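# Move desk box onto bookcase bottom shelf

## Task

Take the cardboard box that sits on the desk and set it on the lowest shelf of the bookcase, upright and not tilted, with the whole box inside the rear half of that shelf. At the end both blue foam blocks must also be on that same shelf. The task fails if the robot tips over or is left leaning, and it does not count if the result only stays in place because the robot is still holding it.

## Robot and tools

Robot: a Hello Robot Stretch 4, about 1.6 m tall, with one arm. It has an omni-wheel base (rim no more than 0.23 m from the base origin), a lift that rides up a mast, an arm that telescopes forward, a three-joint wrist (yaw, pitch, roll) and a two-finger gripper. Things in the scene may occasionally get nudged by an outside push.

Frames: the base frame sits on the floor below the base centre, x ahead, y to the left, z up. hand_pose is reported in it and marks a point between the open fingertips; with all wrist joints at 0 its axes line up with the base frame. The printed hand position may be slightly wrong. The odometry frame is where the base frame was when the scene began.

execute_actions: argument actions is a list holding a single action, or empty (then it only reports state and images). cameras picks which images come back: head_camera, head_left_camera, head_right_camera, wrist_camera or all; omitted or null means all, [] means none, an unknown name rejects the call. An action may hold base, joints, or both, plus optional pace and contact_limits; alternatively it holds only end_of_arm. All motions in one action begin together and may end at different moments.
- base: exactly one key, each a relative move from where the last reported state put the base. translate_m: straight drive in metres, forward positive, range -2 to 2. strafe_m: sideways slide in metres, left positive, -2 to 2. rotate_rad: turn in place in radians, counter-clockwise (left) positive, -3.2 to 3.2.
- joints: absolute targets keyed by name (any subset). lift_m 0 to 1.2 (tolerance 0.004). arm_m 0 to 0.55 extension (0.004). wrist_yaw_rad -1.134 to 4.276, 0 points ahead, positive turns left, 3.14 is stowed backward, past 3.4 the arm may block it (0.02). wrist_pitch_rad -1.117 to 4.259, 0 level, 1.57 pointing down (0.05). wrist_roll_rad -1.117 to 4.259, at 0 the fingers are level, positive rotates clockwise viewed from behind the hand (0.02). gripper_m -0.038 to 0.141, the fingertip gap in metres; negative values press the fingers together (0.004). An out-of-range joint target is clipped and reported; any other bad value or unknown key rejects the whole call with no motion.
- pace: "slow", "default" (if omitted), "fast", "max". Base top speed 0.1/0.3/0.4/0.6 m/s and turning 1/2/3/4 rad/s; above lift_m 0.2 these shrink with lift height, down to 0.3 m/s and 1 rad/s at 1.2.
- contact_limits: only arm_m, 0 (gentlest) to 0.75 (firmest), default 0.5; the arm stops on contact above that force.
- end_of_arm: "enable_torque" re-powers any wrist or gripper motor that shut off; it then holds its current spot.
A single action runs at most 15 s. Example: {"base": {"translate_m": 0.3}, "joints": {"gripper_m": 0.05}, "pace": "fast"}. A joint or base left out of an action may keep straining toward an earlier target without any status showing it. If a result reports a stop, the remaining robot calls in that same reply are skipped.

wait: seconds from 0 to 10; commands nothing new and returns state and images. zoom_image: camera plus region [x0, y0, x1, y1] in pixels from the top-left, max 504 by 504, on that camera's latest full image. finished_scene: scene is the integer number of the current scene; it ends that scene for good once the last command has been held, and reports success. The box must already be correctly placed and staying put. Replying with no tool call ends everything.

Result lines: base_status and joint_status tell how each motion ended: done (for the base this means the wheels turned the full amount, slipping included), off_target (resting short, maybe still pushing), contact_stop_at_<key> (hit something; that part goes slack, a slack lift can sag under weight and slack wheels can drift), limit_stop_at_<name> (a built-in limit), limit_stop_at_tilt (lean over 6 degrees; lift, arm and wheels go slack and ignore commands until upright), limit_stop_at_own_body (about to hit itself; moving away still works), time_out, torque_fault (a wrist or gripper motor hit max effort and went limp; send enable_torque). After these stops the old target is dropped. on_its_own lists uncommanded behaviour; its "held at" value is the held target, not the actual position. lidar_m: 12 horizontal distances in metres, 30-degree sectors, first straight ahead then counter-clockwise (4th left, 7th behind, 10th right); "-" means nothing seen or closer than 0.25 m; it sees from about 0.15 m up, misses clear objects and thin legs. wrist_depth_mm: 7 by 7 grid of median depths, 100 to 2000 mm, top-left first, includes the robot body. base_odometry is wheel-based with heading -3.142 to 3.142; if turned_by_wheels and turned_by_imu differ by over about 0.1 rad the base slipped or bumped, and heading error is roughly their difference. base_tilt in degrees (forward, right positive) has a fixed offset up to about 1.5. motor_effort is percent of max, positive toward larger joint values, peak in brackets, with fixed bias and noise; for wheel_0, wheel_1, wheel_2 positive means turning right.

Gripping: command a gap smaller than the object; smaller values squeeze harder and pull the object toward the wrist, opening pushes it out. Neither gripper_m nor done proves a grasp; a firm squeeze (target 0 or more) shows in gripper_m effort, and a load in a level gripper moves wrist_pitch_rad effort away from 0. If fingertips jam on a surface, raise the lift.

Cameras: head_camera looks forward and down from the mast top (turn the base to aim it); head_left_camera and head_right_camera are steeper fisheyes that also show base and arm; wrist_camera looks along the fingers, tips near the bottom of the image.

Cautions: to unfold at the start, send lift_m 0.4 with wrist_yaw_rad 0 together. Pitching up below -0.2 combined with roll below -0.4 or above 4 risks self-collision. Do not drive or turn with over 1 kg held and arm_m above 0.2, especially fast; avoid sustained pushes or pulls with a high gripper or high contact limit, as the robot can topple. Base or arm moves that jam the gripper, or over about 2 kg in a level gripper, cause torque faults. A base_tilt differing from its start value may mean a wheel is on something. Avoid dropping, slamming, hard hits and strong pushes. The world keeps running between replies while the robot holds the last command.

Each tool is called after "Request:" as name(argument=value, ...) on one line, values as JSON.

## Session

Request:
execute_actions(actions=[])

Scene clock: 0.00 s.
base_odometry: x=+0.000 y=+0.000 heading=+0.000 (m, m, rad; odometry frame)
turned_by_wheels: +0.000 (rad since the last result)
turned_by_imu: +0.000 (rad since the last result)
base_tilt: forward=+0.0 right=+0.3 (deg)
lidar_m: 2.02 1.61 0.79 0.86 2.25 1.95 2.16 1.79 1.74 2.14 1.75 1.72
base_status: not commanded
joint_positions: lift_m=+0.151 arm_m=+0.001 wrist_yaw_rad=+3.162 wrist_pitch_rad=+0.009 wrist_roll_rad=+0.018 gripper_m=+0.057
joint_status: not commanded
motor_effort: lift_m=+19 arm_m=+0 wrist_yaw_rad=+0 wrist_pitch_rad=-7 wrist_roll_rad=-2 gripper_m=-5 wheel_0=+0 wheel_1=+0 wheel_2=+0 (%)
hand_pose: x=-0.1180 y=+0.0815 z=+0.3269 quat_wxyz=(-0.010, -0.005, +0.009, +1.000) (m; base frame)
wrist_depth_mm: - 144 214 - - - 1863 / - 109 141 - - - 1808 / - 108 139 - - - 1808 / - 115 139 - - - 1808 / 144 141 - - - - 1756 / 208 1537 1205 1464 209 1430 1366 / 206 946 820 917 854 820 878
pictures: head_camera, head_left_camera, head_right_camera, wrist_camera
Images, in order (width x height): head_camera 420x560, head_left_camera 420x672, head_right_camera 420x672, wrist_camera 616x392.

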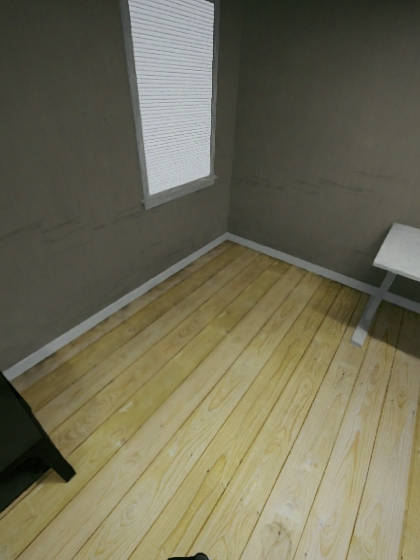

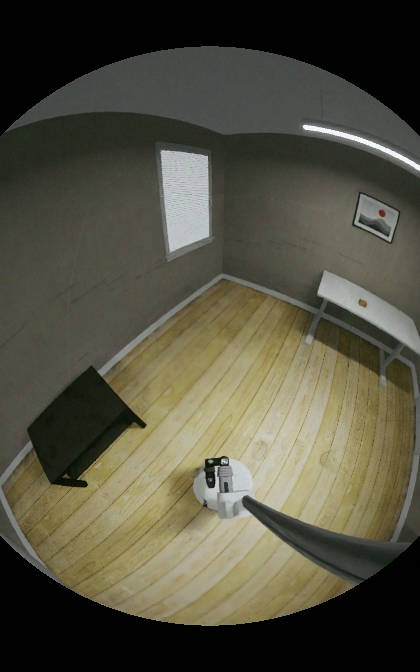

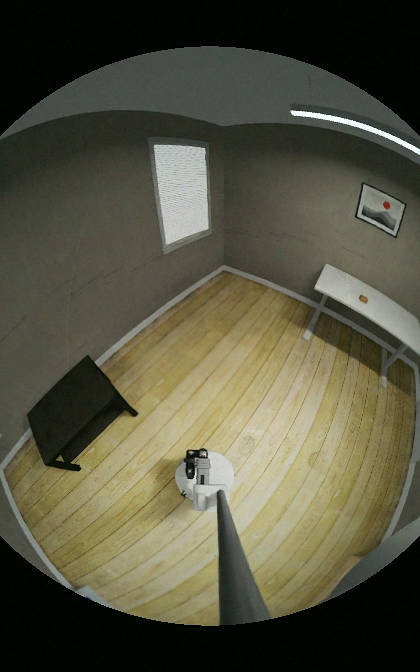

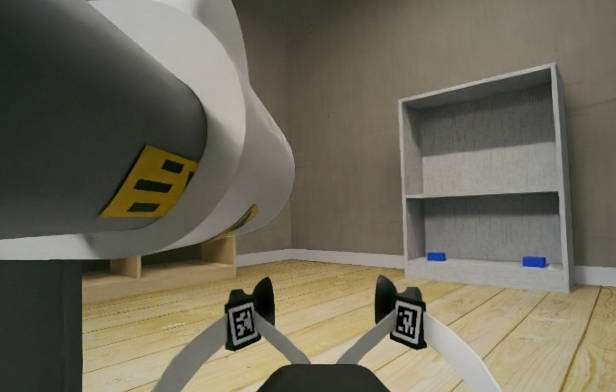

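Request:
execute_actions(actions=[{"base":{"rotate_rad":-0.7},"joints":{"lift_m":0.75,"wrist_yaw_rad":0,"gripper_m":0.14},"pace":"fast"}])

Scene clock: 7.47 s.
base_odometry: x=+0.000 y=+0.000 heading=-0.700 (m, m, rad; odometry frame)
turned_by_wheels: -0.700 (rad since the last result)
turned_by_imu: -0.694 (rad since the last result)
base_tilt: forward=+0.0 right=+0.5 (deg)
lidar_m: 1.71 2.36 1.70 0.77 0.80 1.13 1.95 2.03 1.84 1.74 2.18 1.80
base_status: done
joint_positions: lift_m=+0.750 arm_m=+0.001 wrist_yaw_rad=+0.000 wrist_pitch_rad=+0.009 wrist_roll_rad=+0.018 gripper_m=+0.140
joint_status: all done
motor_effort: lift_m=+22(25) arm_m=+0(0) wrist_yaw_rad=+0(4) wrist_pitch_rad=-8(8) wrist_roll_rad=-2(3) gripper_m=+0(4) wheel_0=+1(9) wheel_1=+0(9) wheel_2=+1(8) (%)
hand_pose: x=+0.4607 y=-0.0873 z=+0.9253 quat_wxyz=(+1.000, +0.009, +0.005, +0.000) (m; base frame)
wrist_depth_mm: - - - - - - - / - - - - - - - / - - - - - - - / - - - - - - - / - - - - - - - / - - - - - 206 - / - - - 155 - - -
pictures: head_camera, head_left_camera, head_right_camera, wrist_camera
Images, in order (width x height): head_camera 420x560, head_left_camera 420x672, head_right_camera 420x672, wrist_camera 616x392.

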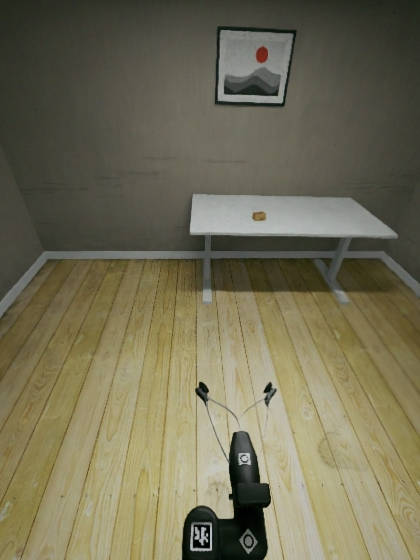

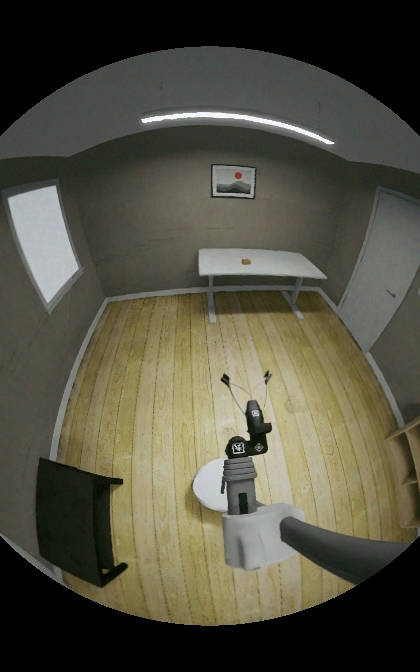

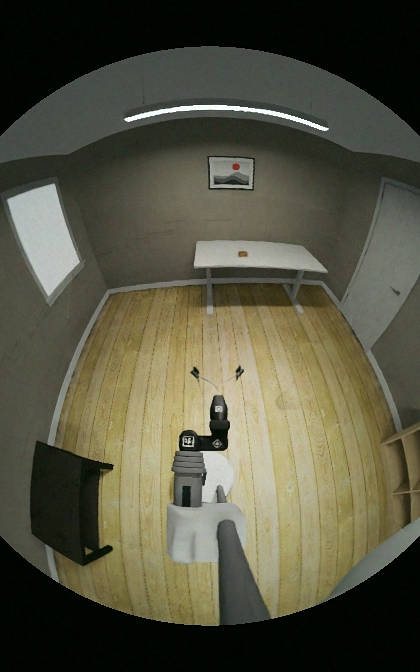

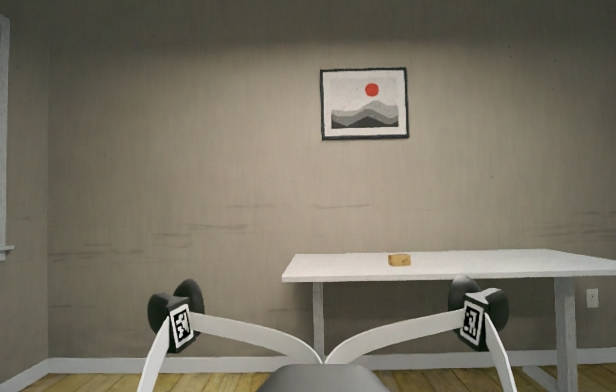

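Request:
execute_actions(actions=[{"base":{"translate_m":1.2},"joints":{"wrist_pitch_rad":0.6,"wrist_roll_rad":0},"pace":"max"}], cameras=[])

Request:
execute_actions(actions=[{"base":{"strafe_m":-0.33},"pace":"max"}], cameras=["head_camera","wrist_camera"])

Scene clock: 18.53 s.
base_odometry: x=+0.918 y=-0.773 heading=-0.699 (m, m, rad; odometry frame)
turned_by_wheels: +0.000 (rad since the last result)
turned_by_imu: +0.000 (rad since the last result)
base_tilt: forward=+0.1 right=+0.3 (deg)
lidar_m: 0.50 1.34 1.72 1.63 1.70 1.42 3.27 2.59 2.18 2.02 0.80 0.55
base_status: done
joint_positions: lift_m=+0.750 arm_m=+0.001 wrist_yaw_rad=+0.000 wrist_pitch_rad=+0.602 wrist_roll_rad=+0.000 gripper_m=+0.140
joint_status: all done
motor_effort: lift_m=+21(22) arm_m=+0(0) wrist_yaw_rad=+1(1) wrist_pitch_rad=-6(11) wrist_roll_rad=-3(3) gripper_m=+1(1) wheel_0=+1(9) wheel_1=+1(7) wheel_2=+2(13) (%)
hand_pose: x=+0.4101 y=-0.0874 z=+0.7647 quat_wxyz=(+0.955, +0.000, +0.296, +0.000) (m; base frame)
wrist_depth_mm: 976 976 976 960 976 960 960 / 1042 1042 1025 831 809 798 768 / 1138 1138 569 554 544 535 492 / 1229 1229 424 418 410 404 402 / 1366 1336 366 364 359 355 353 / 1229 1182 1160 1138 1182 205 1160 / 1042 1008 1008 156 1008 976 976
pictures: none
No camera images: the call's "cameras" was empty. Leave "cameras" out to get every camera's image.

Scene clock: 20.60 s.
base_odometry: x=+0.706 y=-1.025 heading=-0.699 (m, m, rad; odometry frame)
turned_by_wheels: +0.000 (rad since the last result)
turned_by_imu: +0.001 (rad since the last result)
base_tilt: forward=-0.2 right=+0.6 (deg)
lidar_m: 0.52 0.52 1.83 1.97 1.75 1.67 3.19 2.11 1.87 1.70 0.77 0.56
base_status: done
joint_positions: lift_m=+0.750 arm_m=+0.001 wrist_yaw_rad=+0.000 wrist_pitch_rad=+0.602 wrist_roll_rad=+0.000 gripper_m=+0.140
joint_status: not commanded
motor_effort: lift_m=+21(21) arm_m=+0(0) wrist_yaw_rad=+0(2) wrist_pitch_rad=-6(7) wrist_roll_rad=-2(3) gripper_m=+1(1) wheel_0=+0(12) wheel_1=+1(12) wheel_2=+0(2) (%)
hand_pose: x=+0.4101 y=-0.0874 z=+0.7647 quat_wxyz=(+0.955, +0.000, +0.296, +0.000) (m; base frame)
wrist_depth_mm: 976 976 976 976 976 976 976 / 1060 891 866 842 809 788 778 / 585 580 564 512 539 535 525 / 436 430 424 415 410 404 399 / 382 379 1281 1308 1281 1281 1281 / 1205 1160 1160 1182 1160 206 1138 / 1042 1008 991 156 1008 976 991
pictures: head_camera, wrist_camera
Images, in order (width x height): head_camera 420x560, wrist_camera 616x392.

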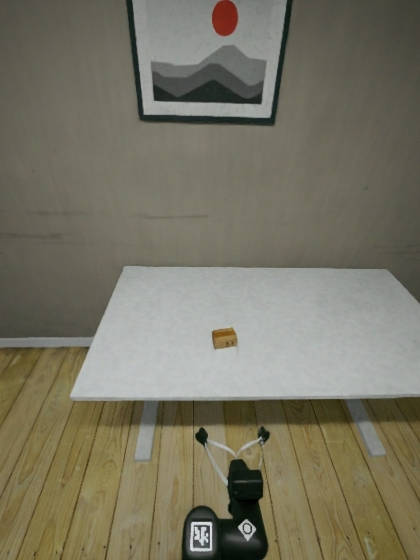

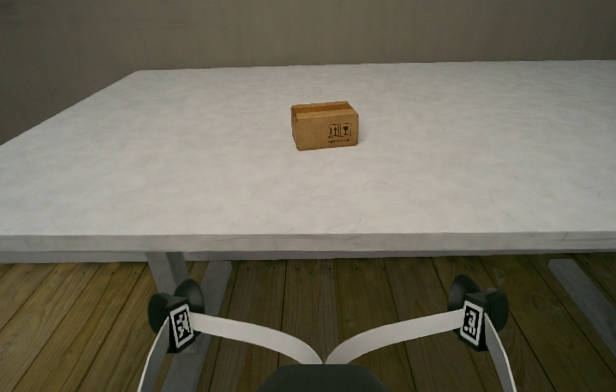

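Request:
execute_actions(actions=[{"joints":{"arm_m":0.22},"pace":"fast"}], cameras=["head_camera","wrist_camera"])

Scene clock: 28.13 s.
base_odometry: x=+0.706 y=-1.025 heading=-0.699 (m, m, rad; odometry frame)
turned_by_wheels: +0.000 (rad since the last result)
turned_by_imu: -0.001 (rad since the last result)
base_tilt: forward=+0.0 right=+0.4 (deg)
lidar_m: 0.52 0.53 1.81 1.95 1.74 1.66 3.19 2.12 1.82 1.71 0.79 0.57
base_status: not commanded
joint_positions: lift_m=+0.750 arm_m=+0.219 wrist_yaw_rad=+0.000 wrist_pitch_rad=+0.602 wrist_roll_rad=+0.000 gripper_m=+0.140
joint_status: all done
motor_effort: lift_m=+21(21) arm_m=+7(9) wrist_yaw_rad=+1(1) wrist_pitch_rad=-7(6) wrist_roll_rad=-2(1) gripper_m=+1(2) wheel_0=+0(0) wheel_1=+2(2) wheel_2=+0(0) (%)
hand_pose: x=+0.6276 y=-0.0874 z=+0.7647 quat_wxyz=(+0.955, +0.000, +0.296, +0.000) (m; base frame)
wrist_depth_mm: 788 788 788 788 788 788 778 / 854 820 820 820 798 788 768 / 585 580 559 549 539 535 521 / 430 424 418 329 387 399 394 / 342 338 334 329 327 324 320 / 282 272 268 276 272 206 267 / 240 233 237 155 233 225 229
pictures: head_camera, wrist_camera
Images, in order (width x height): head_camera 420x560, wrist_camera 616x392.

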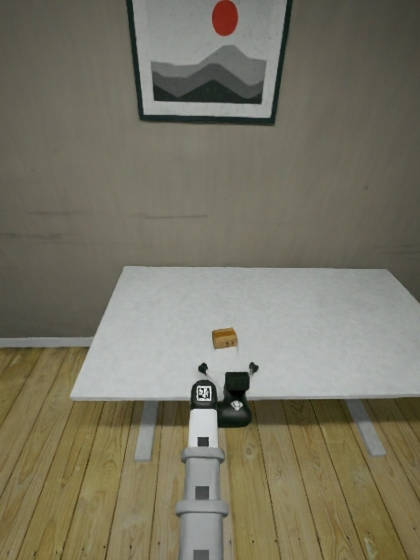

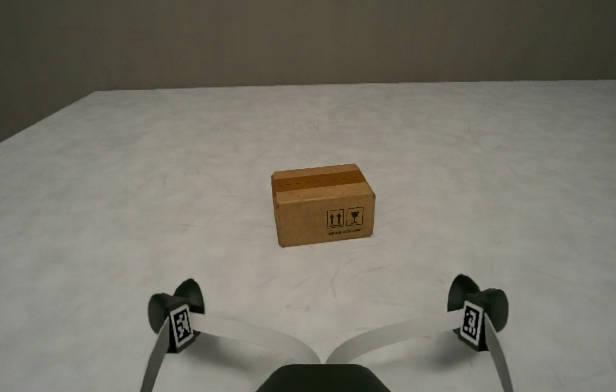

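Request:
execute_actions(actions=[{"joints":{"arm_m":0.345,"lift_m":0.735}}], cameras=["head_camera","wrist_camera"])

Scene clock: 35.47 s.
base_odometry: x=+0.706 y=-1.025 heading=-0.699 (m, m, rad; odometry frame)
turned_by_wheels: +0.000 (rad since the last result)
turned_by_imu: -0.001 (rad since the last result)
base_tilt: forward=+0.2 right=+0.4 (deg)
lidar_m: 0.51 0.54 1.82 1.92 1.74 1.66 3.23 2.13 1.83 1.69 0.83 0.57
base_status: not commanded
joint_positions: lift_m=+0.735 arm_m=+0.344 wrist_yaw_rad=+0.000 wrist_pitch_rad=+0.602 wrist_roll_rad=+0.000 gripper_m=+0.140
joint_status: all done
motor_effort: lift_m=+15(19) arm_m=+7(9) wrist_yaw_rad=+0(3) wrist_pitch_rad=-7(5) wrist_roll_rad=-2(3) gripper_m=-1(0) wheel_0=+0(0) wheel_1=+1(2) wheel_2=+0(0) (%)
hand_pose: x=+0.7525 y=-0.0874 z=+0.7502 quat_wxyz=(+0.955, +0.000, +0.296, +0.000) (m; base frame)
wrist_depth_mm: 676 676 668 676 668 668 661 / 723 723 715 707 699 699 691 / 544 535 521 512 504 492 484 / 402 397 392 387 379 375 368 / 319 315 312 232 291 300 297 / 262 253 208 207 213 206 249 / 224 216 217 156 217 211 213
pictures: head_camera, wrist_camera
Images, in order (width x height): head_camera 420x560, wrist_camera 616x392.

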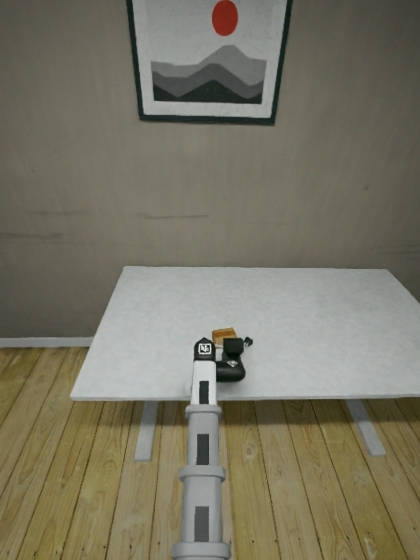

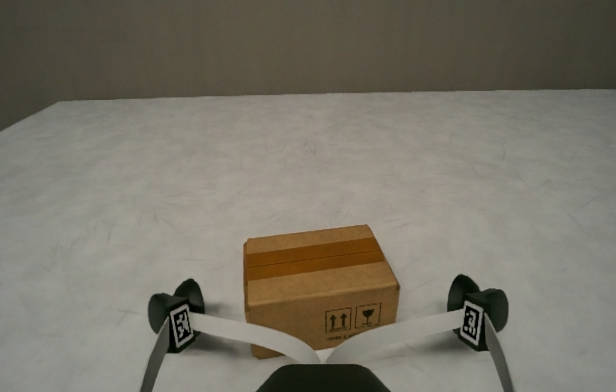

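Request:
execute_actions(actions=[{"joints":{"arm_m":0.357,"lift_m":0.73,"gripper_m":0.10}}], cameras=["wrist_camera"])

Request:
execute_actions(actions=[{"joints":{"gripper_m":0.04}}], cameras=["wrist_camera"])

Scene clock: 42.23 s.
base_odometry: x=+0.706 y=-1.025 heading=-0.699 (m, m, rad; odometry frame)
turned_by_wheels: +0.000 (rad since the last result)
turned_by_imu: -0.001 (rad since the last result)
base_tilt: forward=+0.2 right=+0.5 (deg)
lidar_m: 0.52 0.53 1.80 1.95 1.71 1.67 3.22 2.11 1.85 1.70 0.78 0.55
base_status: not commanded
joint_positions: lift_m=+0.730 arm_m=+0.356 wrist_yaw_rad=+0.000 wrist_pitch_rad=+0.602 wrist_roll_rad=+0.000 gripper_m=+0.100
joint_status: all done
motor_effort: lift_m=+14(13) arm_m=+7(6) wrist_yaw_rad=+2(3) wrist_pitch_rad=-5(6) wrist_roll_rad=-3(2) gripper_m=-2(3) wheel_0=+0(0) wheel_1=+1(1) wheel_2=+0(0) (%)
hand_pose: x=+0.7645 y=-0.0874 z=+0.7452 quat_wxyz=(+0.955, +0.000, +0.296, +0.000) (m; base frame)
wrist_depth_mm: 661 661 661 661 661 654 661 / 707 707 699 699 683 691 683 / 535 521 508 496 488 484 473 / 392 387 382 375 370 364 357 / 310 306 303 224 286 293 290 / 256 255 195 193 198 237 242 / 219 217 205 200 206 204 208
pictures: wrist_camera
Images, in order (width x height): wrist_camera 616x392.

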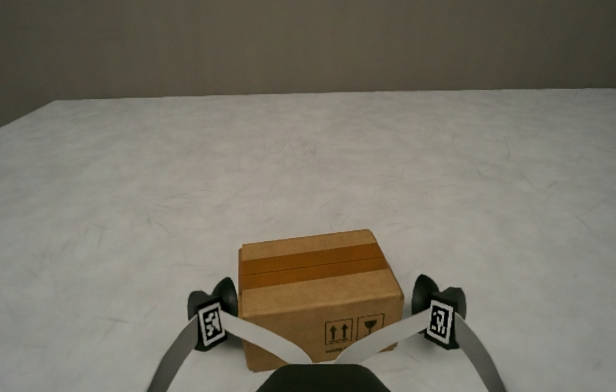

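Scene clock: 43.67 s.
base_odometry: x=+0.706 y=-1.025 heading=-0.699 (m, m, rad; odometry frame)
turned_by_wheels: +0.000 (rad since the last result)
turned_by_imu: +0.000 (rad since the last result)
base_tilt: forward=+0.0 right=+0.5 (deg)
lidar_m: 0.52 0.52 1.82 1.93 1.76 1.68 3.19 2.12 1.86 1.67 0.77 0.56
base_status: not commanded
joint_positions: lift_m=+0.730 arm_m=+0.356 wrist_yaw_rad=+0.000 wrist_pitch_rad=+0.602 wrist_roll_rad=+0.000 gripper_m=+0.040
joint_status: all done
motor_effort: lift_m=+15(15) arm_m=+7(7) wrist_yaw_rad=+3(3) wrist_pitch_rad=-7(8) wrist_roll_rad=-3(2) gripper_m=-19(21) wheel_0=+0(0) wheel_1=+1(2) wheel_2=+0(0) (%)
hand_pose: x=+0.7645 y=-0.0874 z=+0.7451 quat_wxyz=(+0.955, +0.000, +0.297, +0.000) (m; base frame)
wrist_depth_mm: 661 661 661 661 661 654 661 / 699 707 699 691 691 691 691 / 530 517 508 496 488 477 473 / 392 384 379 375 368 364 357 / 309 306 303 211 273 293 290 / 256 254 188 178 182 236 241 / 218 211 204 185 191 197 208
pictures: wrist_camera
Images, in order (width x height): wrist_camera 616x392.

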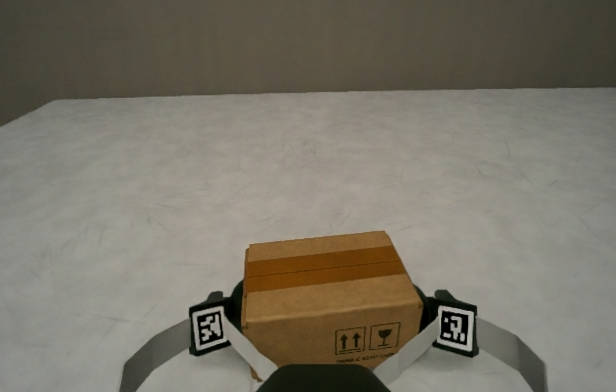

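Request:
execute_actions(actions=[{"base":{"translate_m":-0.5},"joints":{"lift_m":0.78,"arm_m":0.1},"pace":"fast"}], cameras=["wrist_camera"])

Request:
execute_actions(actions=[{"base":{"rotate_rad":3.16},"joints":{"lift_m":0.3}}], cameras=["head_camera","head_right_camera","wrist_camera"])

Scene clock: 52.07 s.
base_odometry: x=+0.323 y=-0.703 heading=-0.699 (m, m, rad; odometry frame)
turned_by_wheels: +0.000 (rad since the last result)
turned_by_imu: -0.002 (rad since the last result)
base_tilt: forward=+0.0 right=+0.4 (deg)
lidar_m: 1.01 1.06 2.05 1.94 1.32 1.61 2.64 2.13 1.63 1.75 1.79 1.08
base_status: done
joint_positions: lift_m=+0.780 arm_m=+0.101 wrist_yaw_rad=+0.000 wrist_pitch_rad=+0.603 wrist_roll_rad=+0.000 gripper_m=+0.040
joint_status: all done
motor_effort: lift_m=+22(24) arm_m=-6(7) wrist_yaw_rad=+3(1) wrist_pitch_rad=-8(9) wrist_roll_rad=-2(2) gripper_m=-20(22) wheel_0=+0(8) wheel_1=+1(7) wheel_2=-3(12) (%)
hand_pose: x=+0.5096 y=-0.0875 z=+0.7943 quat_wxyz=(+0.955, +0.000, +0.297, +0.000) (m; base frame)
wrist_depth_mm: 1336 1336 1336 1336 1308 1308 1308 / 1464 1366 976 931 904 891 866 / 1576 1576 1118 1537 1576 1576 1499 / 1708 1708 1661 1708 1708 1661 1576 / 1499 1499 1430 211 1336 1430 1336 / 1255 1229 189 178 182 1138 1160 / 1060 1025 991 183 191 960 1008
pictures: wrist_camera
Images, in order (width x height): wrist_camera 616x392.

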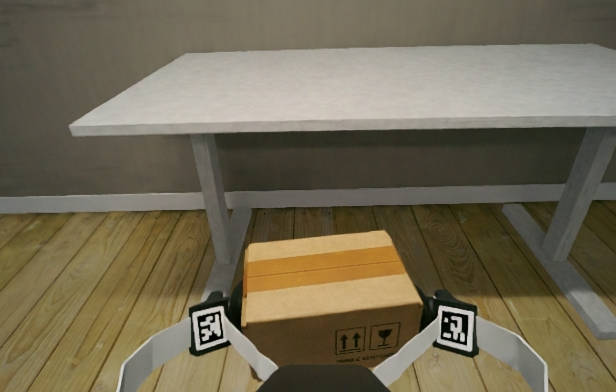

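Scene clock: 54.93 s.
base_odometry: x=+0.323 y=-0.703 heading=+2.460 (m, m, rad; odometry frame)
turned_by_wheels: +3.160 (rad since the last result)
turned_by_imu: +3.124 (rad since the last result)
base_tilt: forward=+0.1 right=+0.3 (deg)
lidar_m: 2.61 2.01 1.61 1.75 1.50 1.06 1.03 1.09 2.03 1.95 1.35 1.59
base_status: done
joint_positions: lift_m=+0.300 arm_m=+0.101 wrist_yaw_rad=+0.000 wrist_pitch_rad=+0.603 wrist_roll_rad=+0.000 gripper_m=+0.040
joint_status: all done
motor_effort: lift_m=+15(20) arm_m=-6(6) wrist_yaw_rad=+1(1) wrist_pitch_rad=-10(12) wrist_roll_rad=-4(2) gripper_m=-20(20) wheel_0=-3(9) wheel_1=-1(7) wheel_2=-2(9) (%)
hand_pose: x=+0.5097 y=-0.0874 z=+0.3149 quat_wxyz=(+0.955, +0.000, +0.297, +0.000) (m; base frame)
wrist_depth_mm: - - - - - - - / - 1983 1863 1863 1756 1708 1708 / 1308 1308 1255 1229 1205 1182 1138 / 960 946 931 917 904 904 878 / 768 759 759 211 676 723 715 / 634 627 188 178 182 585 597 / 539 521 504 184 191 492 512
pictures: head_camera, head_right_camera, wrist_camera
Images, in order (width x height): head_camera 420x560, head_right_camera 420x672, wrist_camera 616x392.

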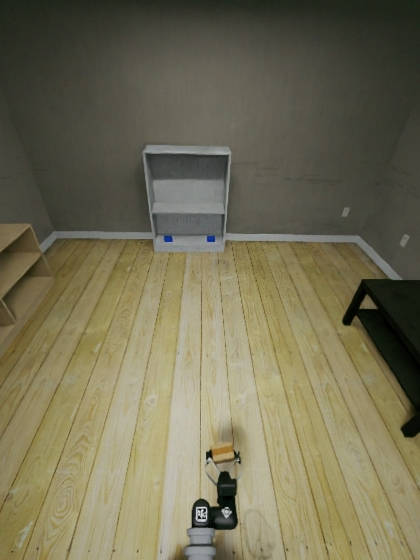

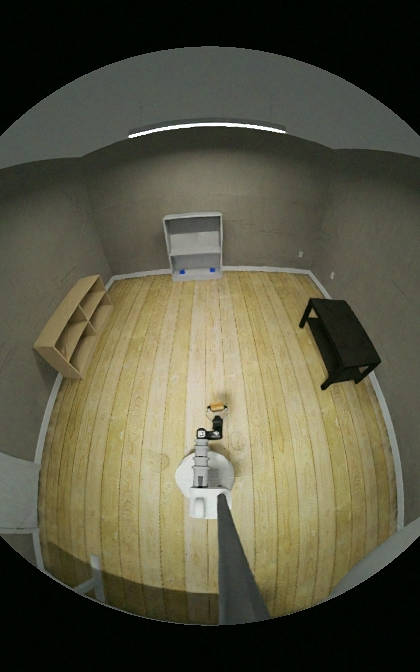

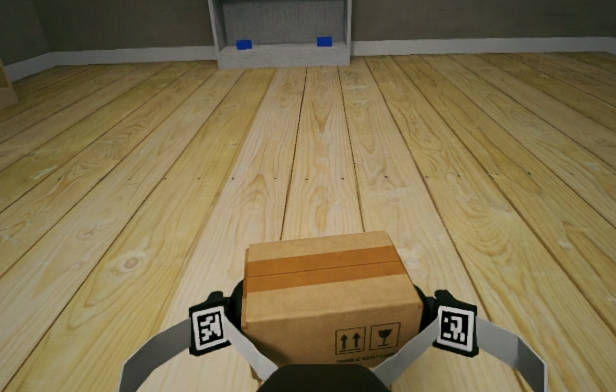

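Request:
execute_actions(actions=[{"base":{"translate_m":1.85},"joints":{"lift_m":0.2},"pace":"max"}], cameras=[])

Request:
execute_actions(actions=[{"base":{"strafe_m":0.25},"pace":"fast"}], cameras=["head_camera","wrist_camera"])

Scene clock: 65.43 s.
base_odometry: x=-1.114 y=+0.462 heading=+2.460 (m, m, rad; odometry frame)
turned_by_wheels: +0.000 (rad since the last result)
turned_by_imu: +0.001 (rad since the last result)
base_tilt: forward=-0.1 right=+0.3 (deg)
lidar_m: 0.75 0.81 1.53 1.41 1.46 2.55 3.74 1.63 1.20 1.18 1.58 0.83
base_status: done
joint_positions: lift_m=+0.200 arm_m=+0.101 wrist_yaw_rad=+0.000 wrist_pitch_rad=+0.603 wrist_roll_rad=+0.000 gripper_m=+0.040
joint_status: all done
motor_effort: lift_m=+17(17) arm_m=-6(6) wrist_yaw_rad=+3(2) wrist_pitch_rad=-8(9) wrist_roll_rad=-3(3) gripper_m=-20(21) wheel_0=+0(8) wheel_1=+0(8) wheel_2=+2(16) (%)
hand_pose: x=+0.5096 y=-0.0874 z=+0.2147 quat_wxyz=(+0.955, +0.000, +0.297, +0.000) (m; base frame)
wrist_depth_mm: 640 640 640 640 549 654 661 / 691 699 691 691 559 707 715 / 741 732 723 723 634 759 759 / 569 564 554 544 544 715 707 / 559 559 554 211 539 574 569 / 504 504 188 178 182 466 477 / 427 413 402 184 191 389 407
pictures: none
No camera images: the call's "cameras" was empty. Leave "cameras" out to get every camera's image.

Scene clock: 67.27 s.
base_odometry: x=-1.272 y=+0.268 heading=+2.460 (m, m, rad; odometry frame)
turned_by_wheels: +0.000 (rad since the last result)
turned_by_imu: -0.001 (rad since the last result)
base_tilt: forward=+0.2 right=+0.4 (deg)
lidar_m: 0.75 0.77 1.51 1.15 1.20 2.21 3.77 3.19 1.45 1.42 1.54 0.80
base_status: done
joint_positions: lift_m=+0.200 arm_m=+0.101 wrist_yaw_rad=+0.000 wrist_pitch_rad=+0.603 wrist_roll_rad=+0.000 gripper_m=+0.040
joint_status: not commanded
motor_effort: lift_m=+17(17) arm_m=-6(6) wrist_yaw_rad=+1(1) wrist_pitch_rad=-9(10) wrist_roll_rad=-2(3) gripper_m=-22(20) wheel_0=+2(12) wheel_1=-3(11) wheel_2=+0(2) (%)
hand_pose: x=+0.5096 y=-0.0874 z=+0.2148 quat_wxyz=(+0.955, +0.000, +0.297, +0.000) (m; base frame)
wrist_depth_mm: 525 634 627 627 627 621 539 / 521 676 683 676 676 676 544 / 535 707 715 715 715 699 549 / 539 554 554 549 539 535 525 / 569 554 544 212 530 539 539 / 504 500 188 178 182 466 477 / 427 413 399 184 191 389 407
pictures: head_camera, wrist_camera
Images, in order (width x height): head_camera 420x560, wrist_camera 616x392.

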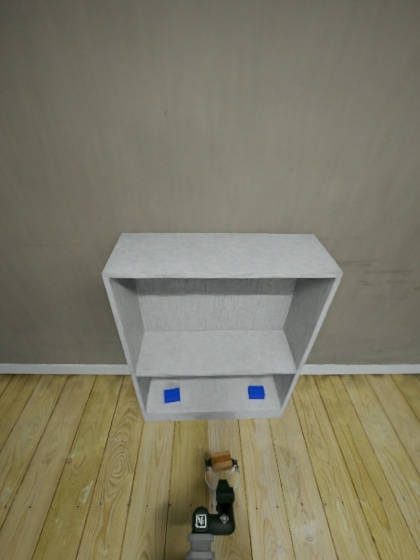

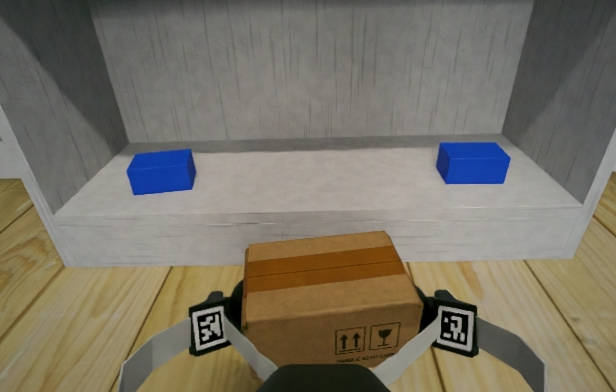

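Request:
execute_actions(actions=[{"base":{"translate_m":0.12},"joints":{"lift_m":0.135,"arm_m":0.38}}], cameras=["head_camera","wrist_camera"])

Scene clock: 74.03 s.
base_odometry: x=-1.365 y=+0.343 heading=+2.461 (m, m, rad; odometry frame)
turned_by_wheels: +0.000 (rad since the last result)
turned_by_imu: -0.001 (rad since the last result)
base_tilt: forward=+0.0 right=+0.5 (deg)
lidar_m: 0.63 0.67 1.34 1.17 1.24 2.21 3.91 3.16 1.45 1.51 1.36 0.65
base_status: done
joint_positions: lift_m=+0.135 arm_m=+0.379 wrist_yaw_rad=+0.000 wrist_pitch_rad=+0.603 wrist_roll_rad=+0.000 gripper_m=+0.040
joint_status: all done
motor_effort: lift_m=+15(16) arm_m=+7(8) wrist_yaw_rad=+2(1) wrist_pitch_rad=-11(10) wrist_roll_rad=-2(2) gripper_m=-22(20) wheel_0=+2(8) wheel_1=+3(7) wheel_2=+0(9) (%)
hand_pose: x=+0.7874 y=-0.0874 z=+0.1499 quat_wxyz=(+0.955, +0.000, +0.297, +0.000) (m; base frame)
wrist_depth_mm: 270 268 268 268 267 267 266 / 291 291 291 290 289 289 287 / 319 319 317 317 314 314 314 / 349 349 345 345 345 343 342 / 349 345 342 211 309 327 324 / 289 287 188 178 182 266 272 / 245 236 229 184 191 223 234
pictures: head_camera, wrist_camera
Images, in order (width x height): head_camera 420x560, wrist_camera 616x392.

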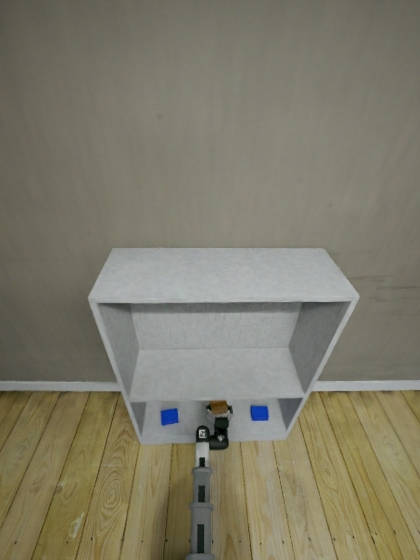

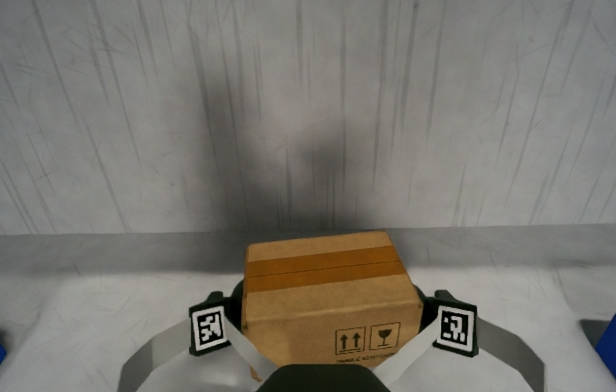

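Request:
execute_actions(actions=[{"joints":{"lift_m":0.109,"arm_m":0.45}}], cameras=["wrist_camera"])

Scene clock: 78.83 s.
base_odometry: x=-1.365 y=+0.343 heading=+2.461 (m, m, rad; odometry frame)
turned_by_wheels: +0.000 (rad since the last result)
turned_by_imu: -0.001 (rad since the last result)
base_tilt: forward=+0.0 right=+0.4 (deg)
lidar_m: 0.63 0.66 1.36 1.18 1.23 2.19 3.94 3.13 1.47 1.49 1.40 0.68
base_status: not commanded
joint_positions: lift_m=+0.109 arm_m=+0.449 wrist_yaw_rad=+0.000 wrist_pitch_rad=+0.603 wrist_roll_rad=+0.000 gripper_m=+0.040
joint_status: all done
motor_effort: lift_m=+14(16) arm_m=+7(10) wrist_yaw_rad=+1(3) wrist_pitch_rad=-8(7) wrist_roll_rad=-3(2) gripper_m=-21(21) wheel_0=+2(2) wheel_1=+3(3) wheel_2=-1(0) (%)
hand_pose: x=+0.8574 y=-0.0874 z=+0.1240 quat_wxyz=(+0.955, +0.000, +0.297, +0.000) (m; base frame)
wrist_depth_mm: 206 205 205 204 204 204 203 / 223 222 222 222 221 220 220 / 243 242 241 241 239 239 238 / 266 265 264 263 263 262 260 / 289 287 281 211 272 279 277 / 254 252 188 178 182 235 240 / 216 208 202 185 191 196 206
pictures: wrist_camera
Images, in order (width x height): wrist_camera 616x392.

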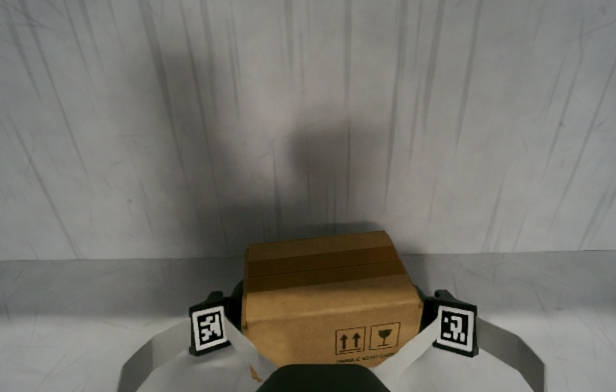

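Request:
execute_actions(actions=[{"joints":{"gripper_m":0.12}}], cameras=[])

Request:
execute_actions(actions=[{"joints":{"lift_m":0.13,"arm_m":0.2},"pace":"fast"}], cameras=["wrist_camera"])

Scene clock: 91.47 s.
base_odometry: x=-1.365 y=+0.343 heading=+2.461 (m, m, rad; odometry frame)
turned_by_wheels: +0.000 (rad since the last result)
turned_by_imu: -0.001 (rad since the last result)
base_tilt: forward=+0.1 right=+0.5 (deg)
lidar_m: 0.63 0.65 1.36 1.18 1.24 2.22 3.84 3.17 1.41 1.47 1.38 0.70
base_status: not commanded
joint_positions: lift_m=+0.109 arm_m=+0.449 wrist_yaw_rad=+0.000 wrist_pitch_rad=+0.602 wrist_roll_rad=+0.000 gripper_m=+0.120
joint_status: all done
motor_effort: lift_m=+15(15) arm_m=+7(7) wrist_yaw_rad=+0(1) wrist_pitch_rad=-6(11) wrist_roll_rad=-2(2) gripper_m=+1(24) wheel_0=+2(1) wheel_1=+3(3) wheel_2=+0(0) (%)
hand_pose: x=+0.8575 y=-0.0874 z=+0.1242 quat_wxyz=(+0.955, +0.000, +0.296, +0.000) (m; base frame)
wrist_depth_mm: 206 206 206 205 204 204 203 / 223 223 222 222 220 220 219 / 242 242 241 240 239 239 238 / 266 265 264 264 263 260 260 / 287 286 281 222 277 281 278 / 254 253 197 192 197 227 241 / 217 210 208 181 205 203 207
pictures: none
No camera images: the call's "cameras" was empty. Leave "cameras" out to get every camera's image.

Scene clock: 93.03 s.
base_odometry: x=-1.365 y=+0.343 heading=+2.461 (m, m, rad; odometry frame)
turned_by_wheels: +0.000 (rad since the last result)
turned_by_imu: +0.000 (rad since the last result)
base_tilt: forward=-0.1 right=+0.5 (deg)
lidar_m: 0.62 0.66 1.32 1.17 1.22 2.20 3.91 3.15 1.43 1.49 1.37 0.69
base_status: not commanded
joint_positions: lift_m=+0.130 arm_m=+0.201 wrist_yaw_rad=+0.000 wrist_pitch_rad=+0.602 wrist_roll_rad=+0.000 gripper_m=+0.120
joint_status: all done
motor_effort: lift_m=+23(22) arm_m=-6(4) wrist_yaw_rad=+2(0) wrist_pitch_rad=-8(7) wrist_roll_rad=-5(3) gripper_m=-1(0) wheel_0=+1(2) wheel_1=+3(3) wheel_2=+0(0) (%)
hand_pose: x=+0.6098 y=-0.0875 z=+0.1445 quat_wxyz=(+0.955, +0.000, +0.297, +0.000) (m; base frame)
wrist_depth_mm: 430 430 433 433 427 427 424 / 469 466 466 466 462 462 459 / 500 504 492 452 496 492 484 / 343 404 418 415 407 382 327 / 334 338 336 330 325 324 319 / 304 301 215 300 291 287 297 / 338 330 332 242 329 320 325
pictures: wrist_camera
Images, in order (width x height): wrist_camera 616x392.

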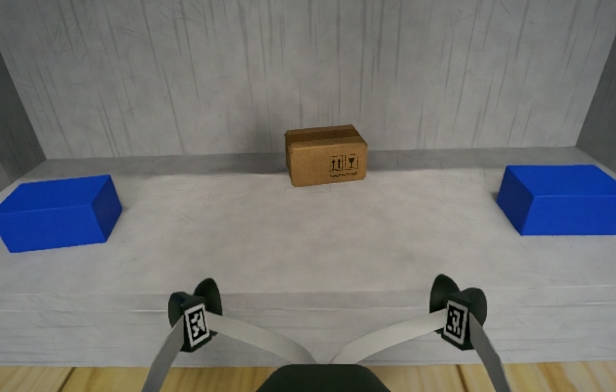

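Request:
finished_scene(scene=1)

The scene is finished: the task was done.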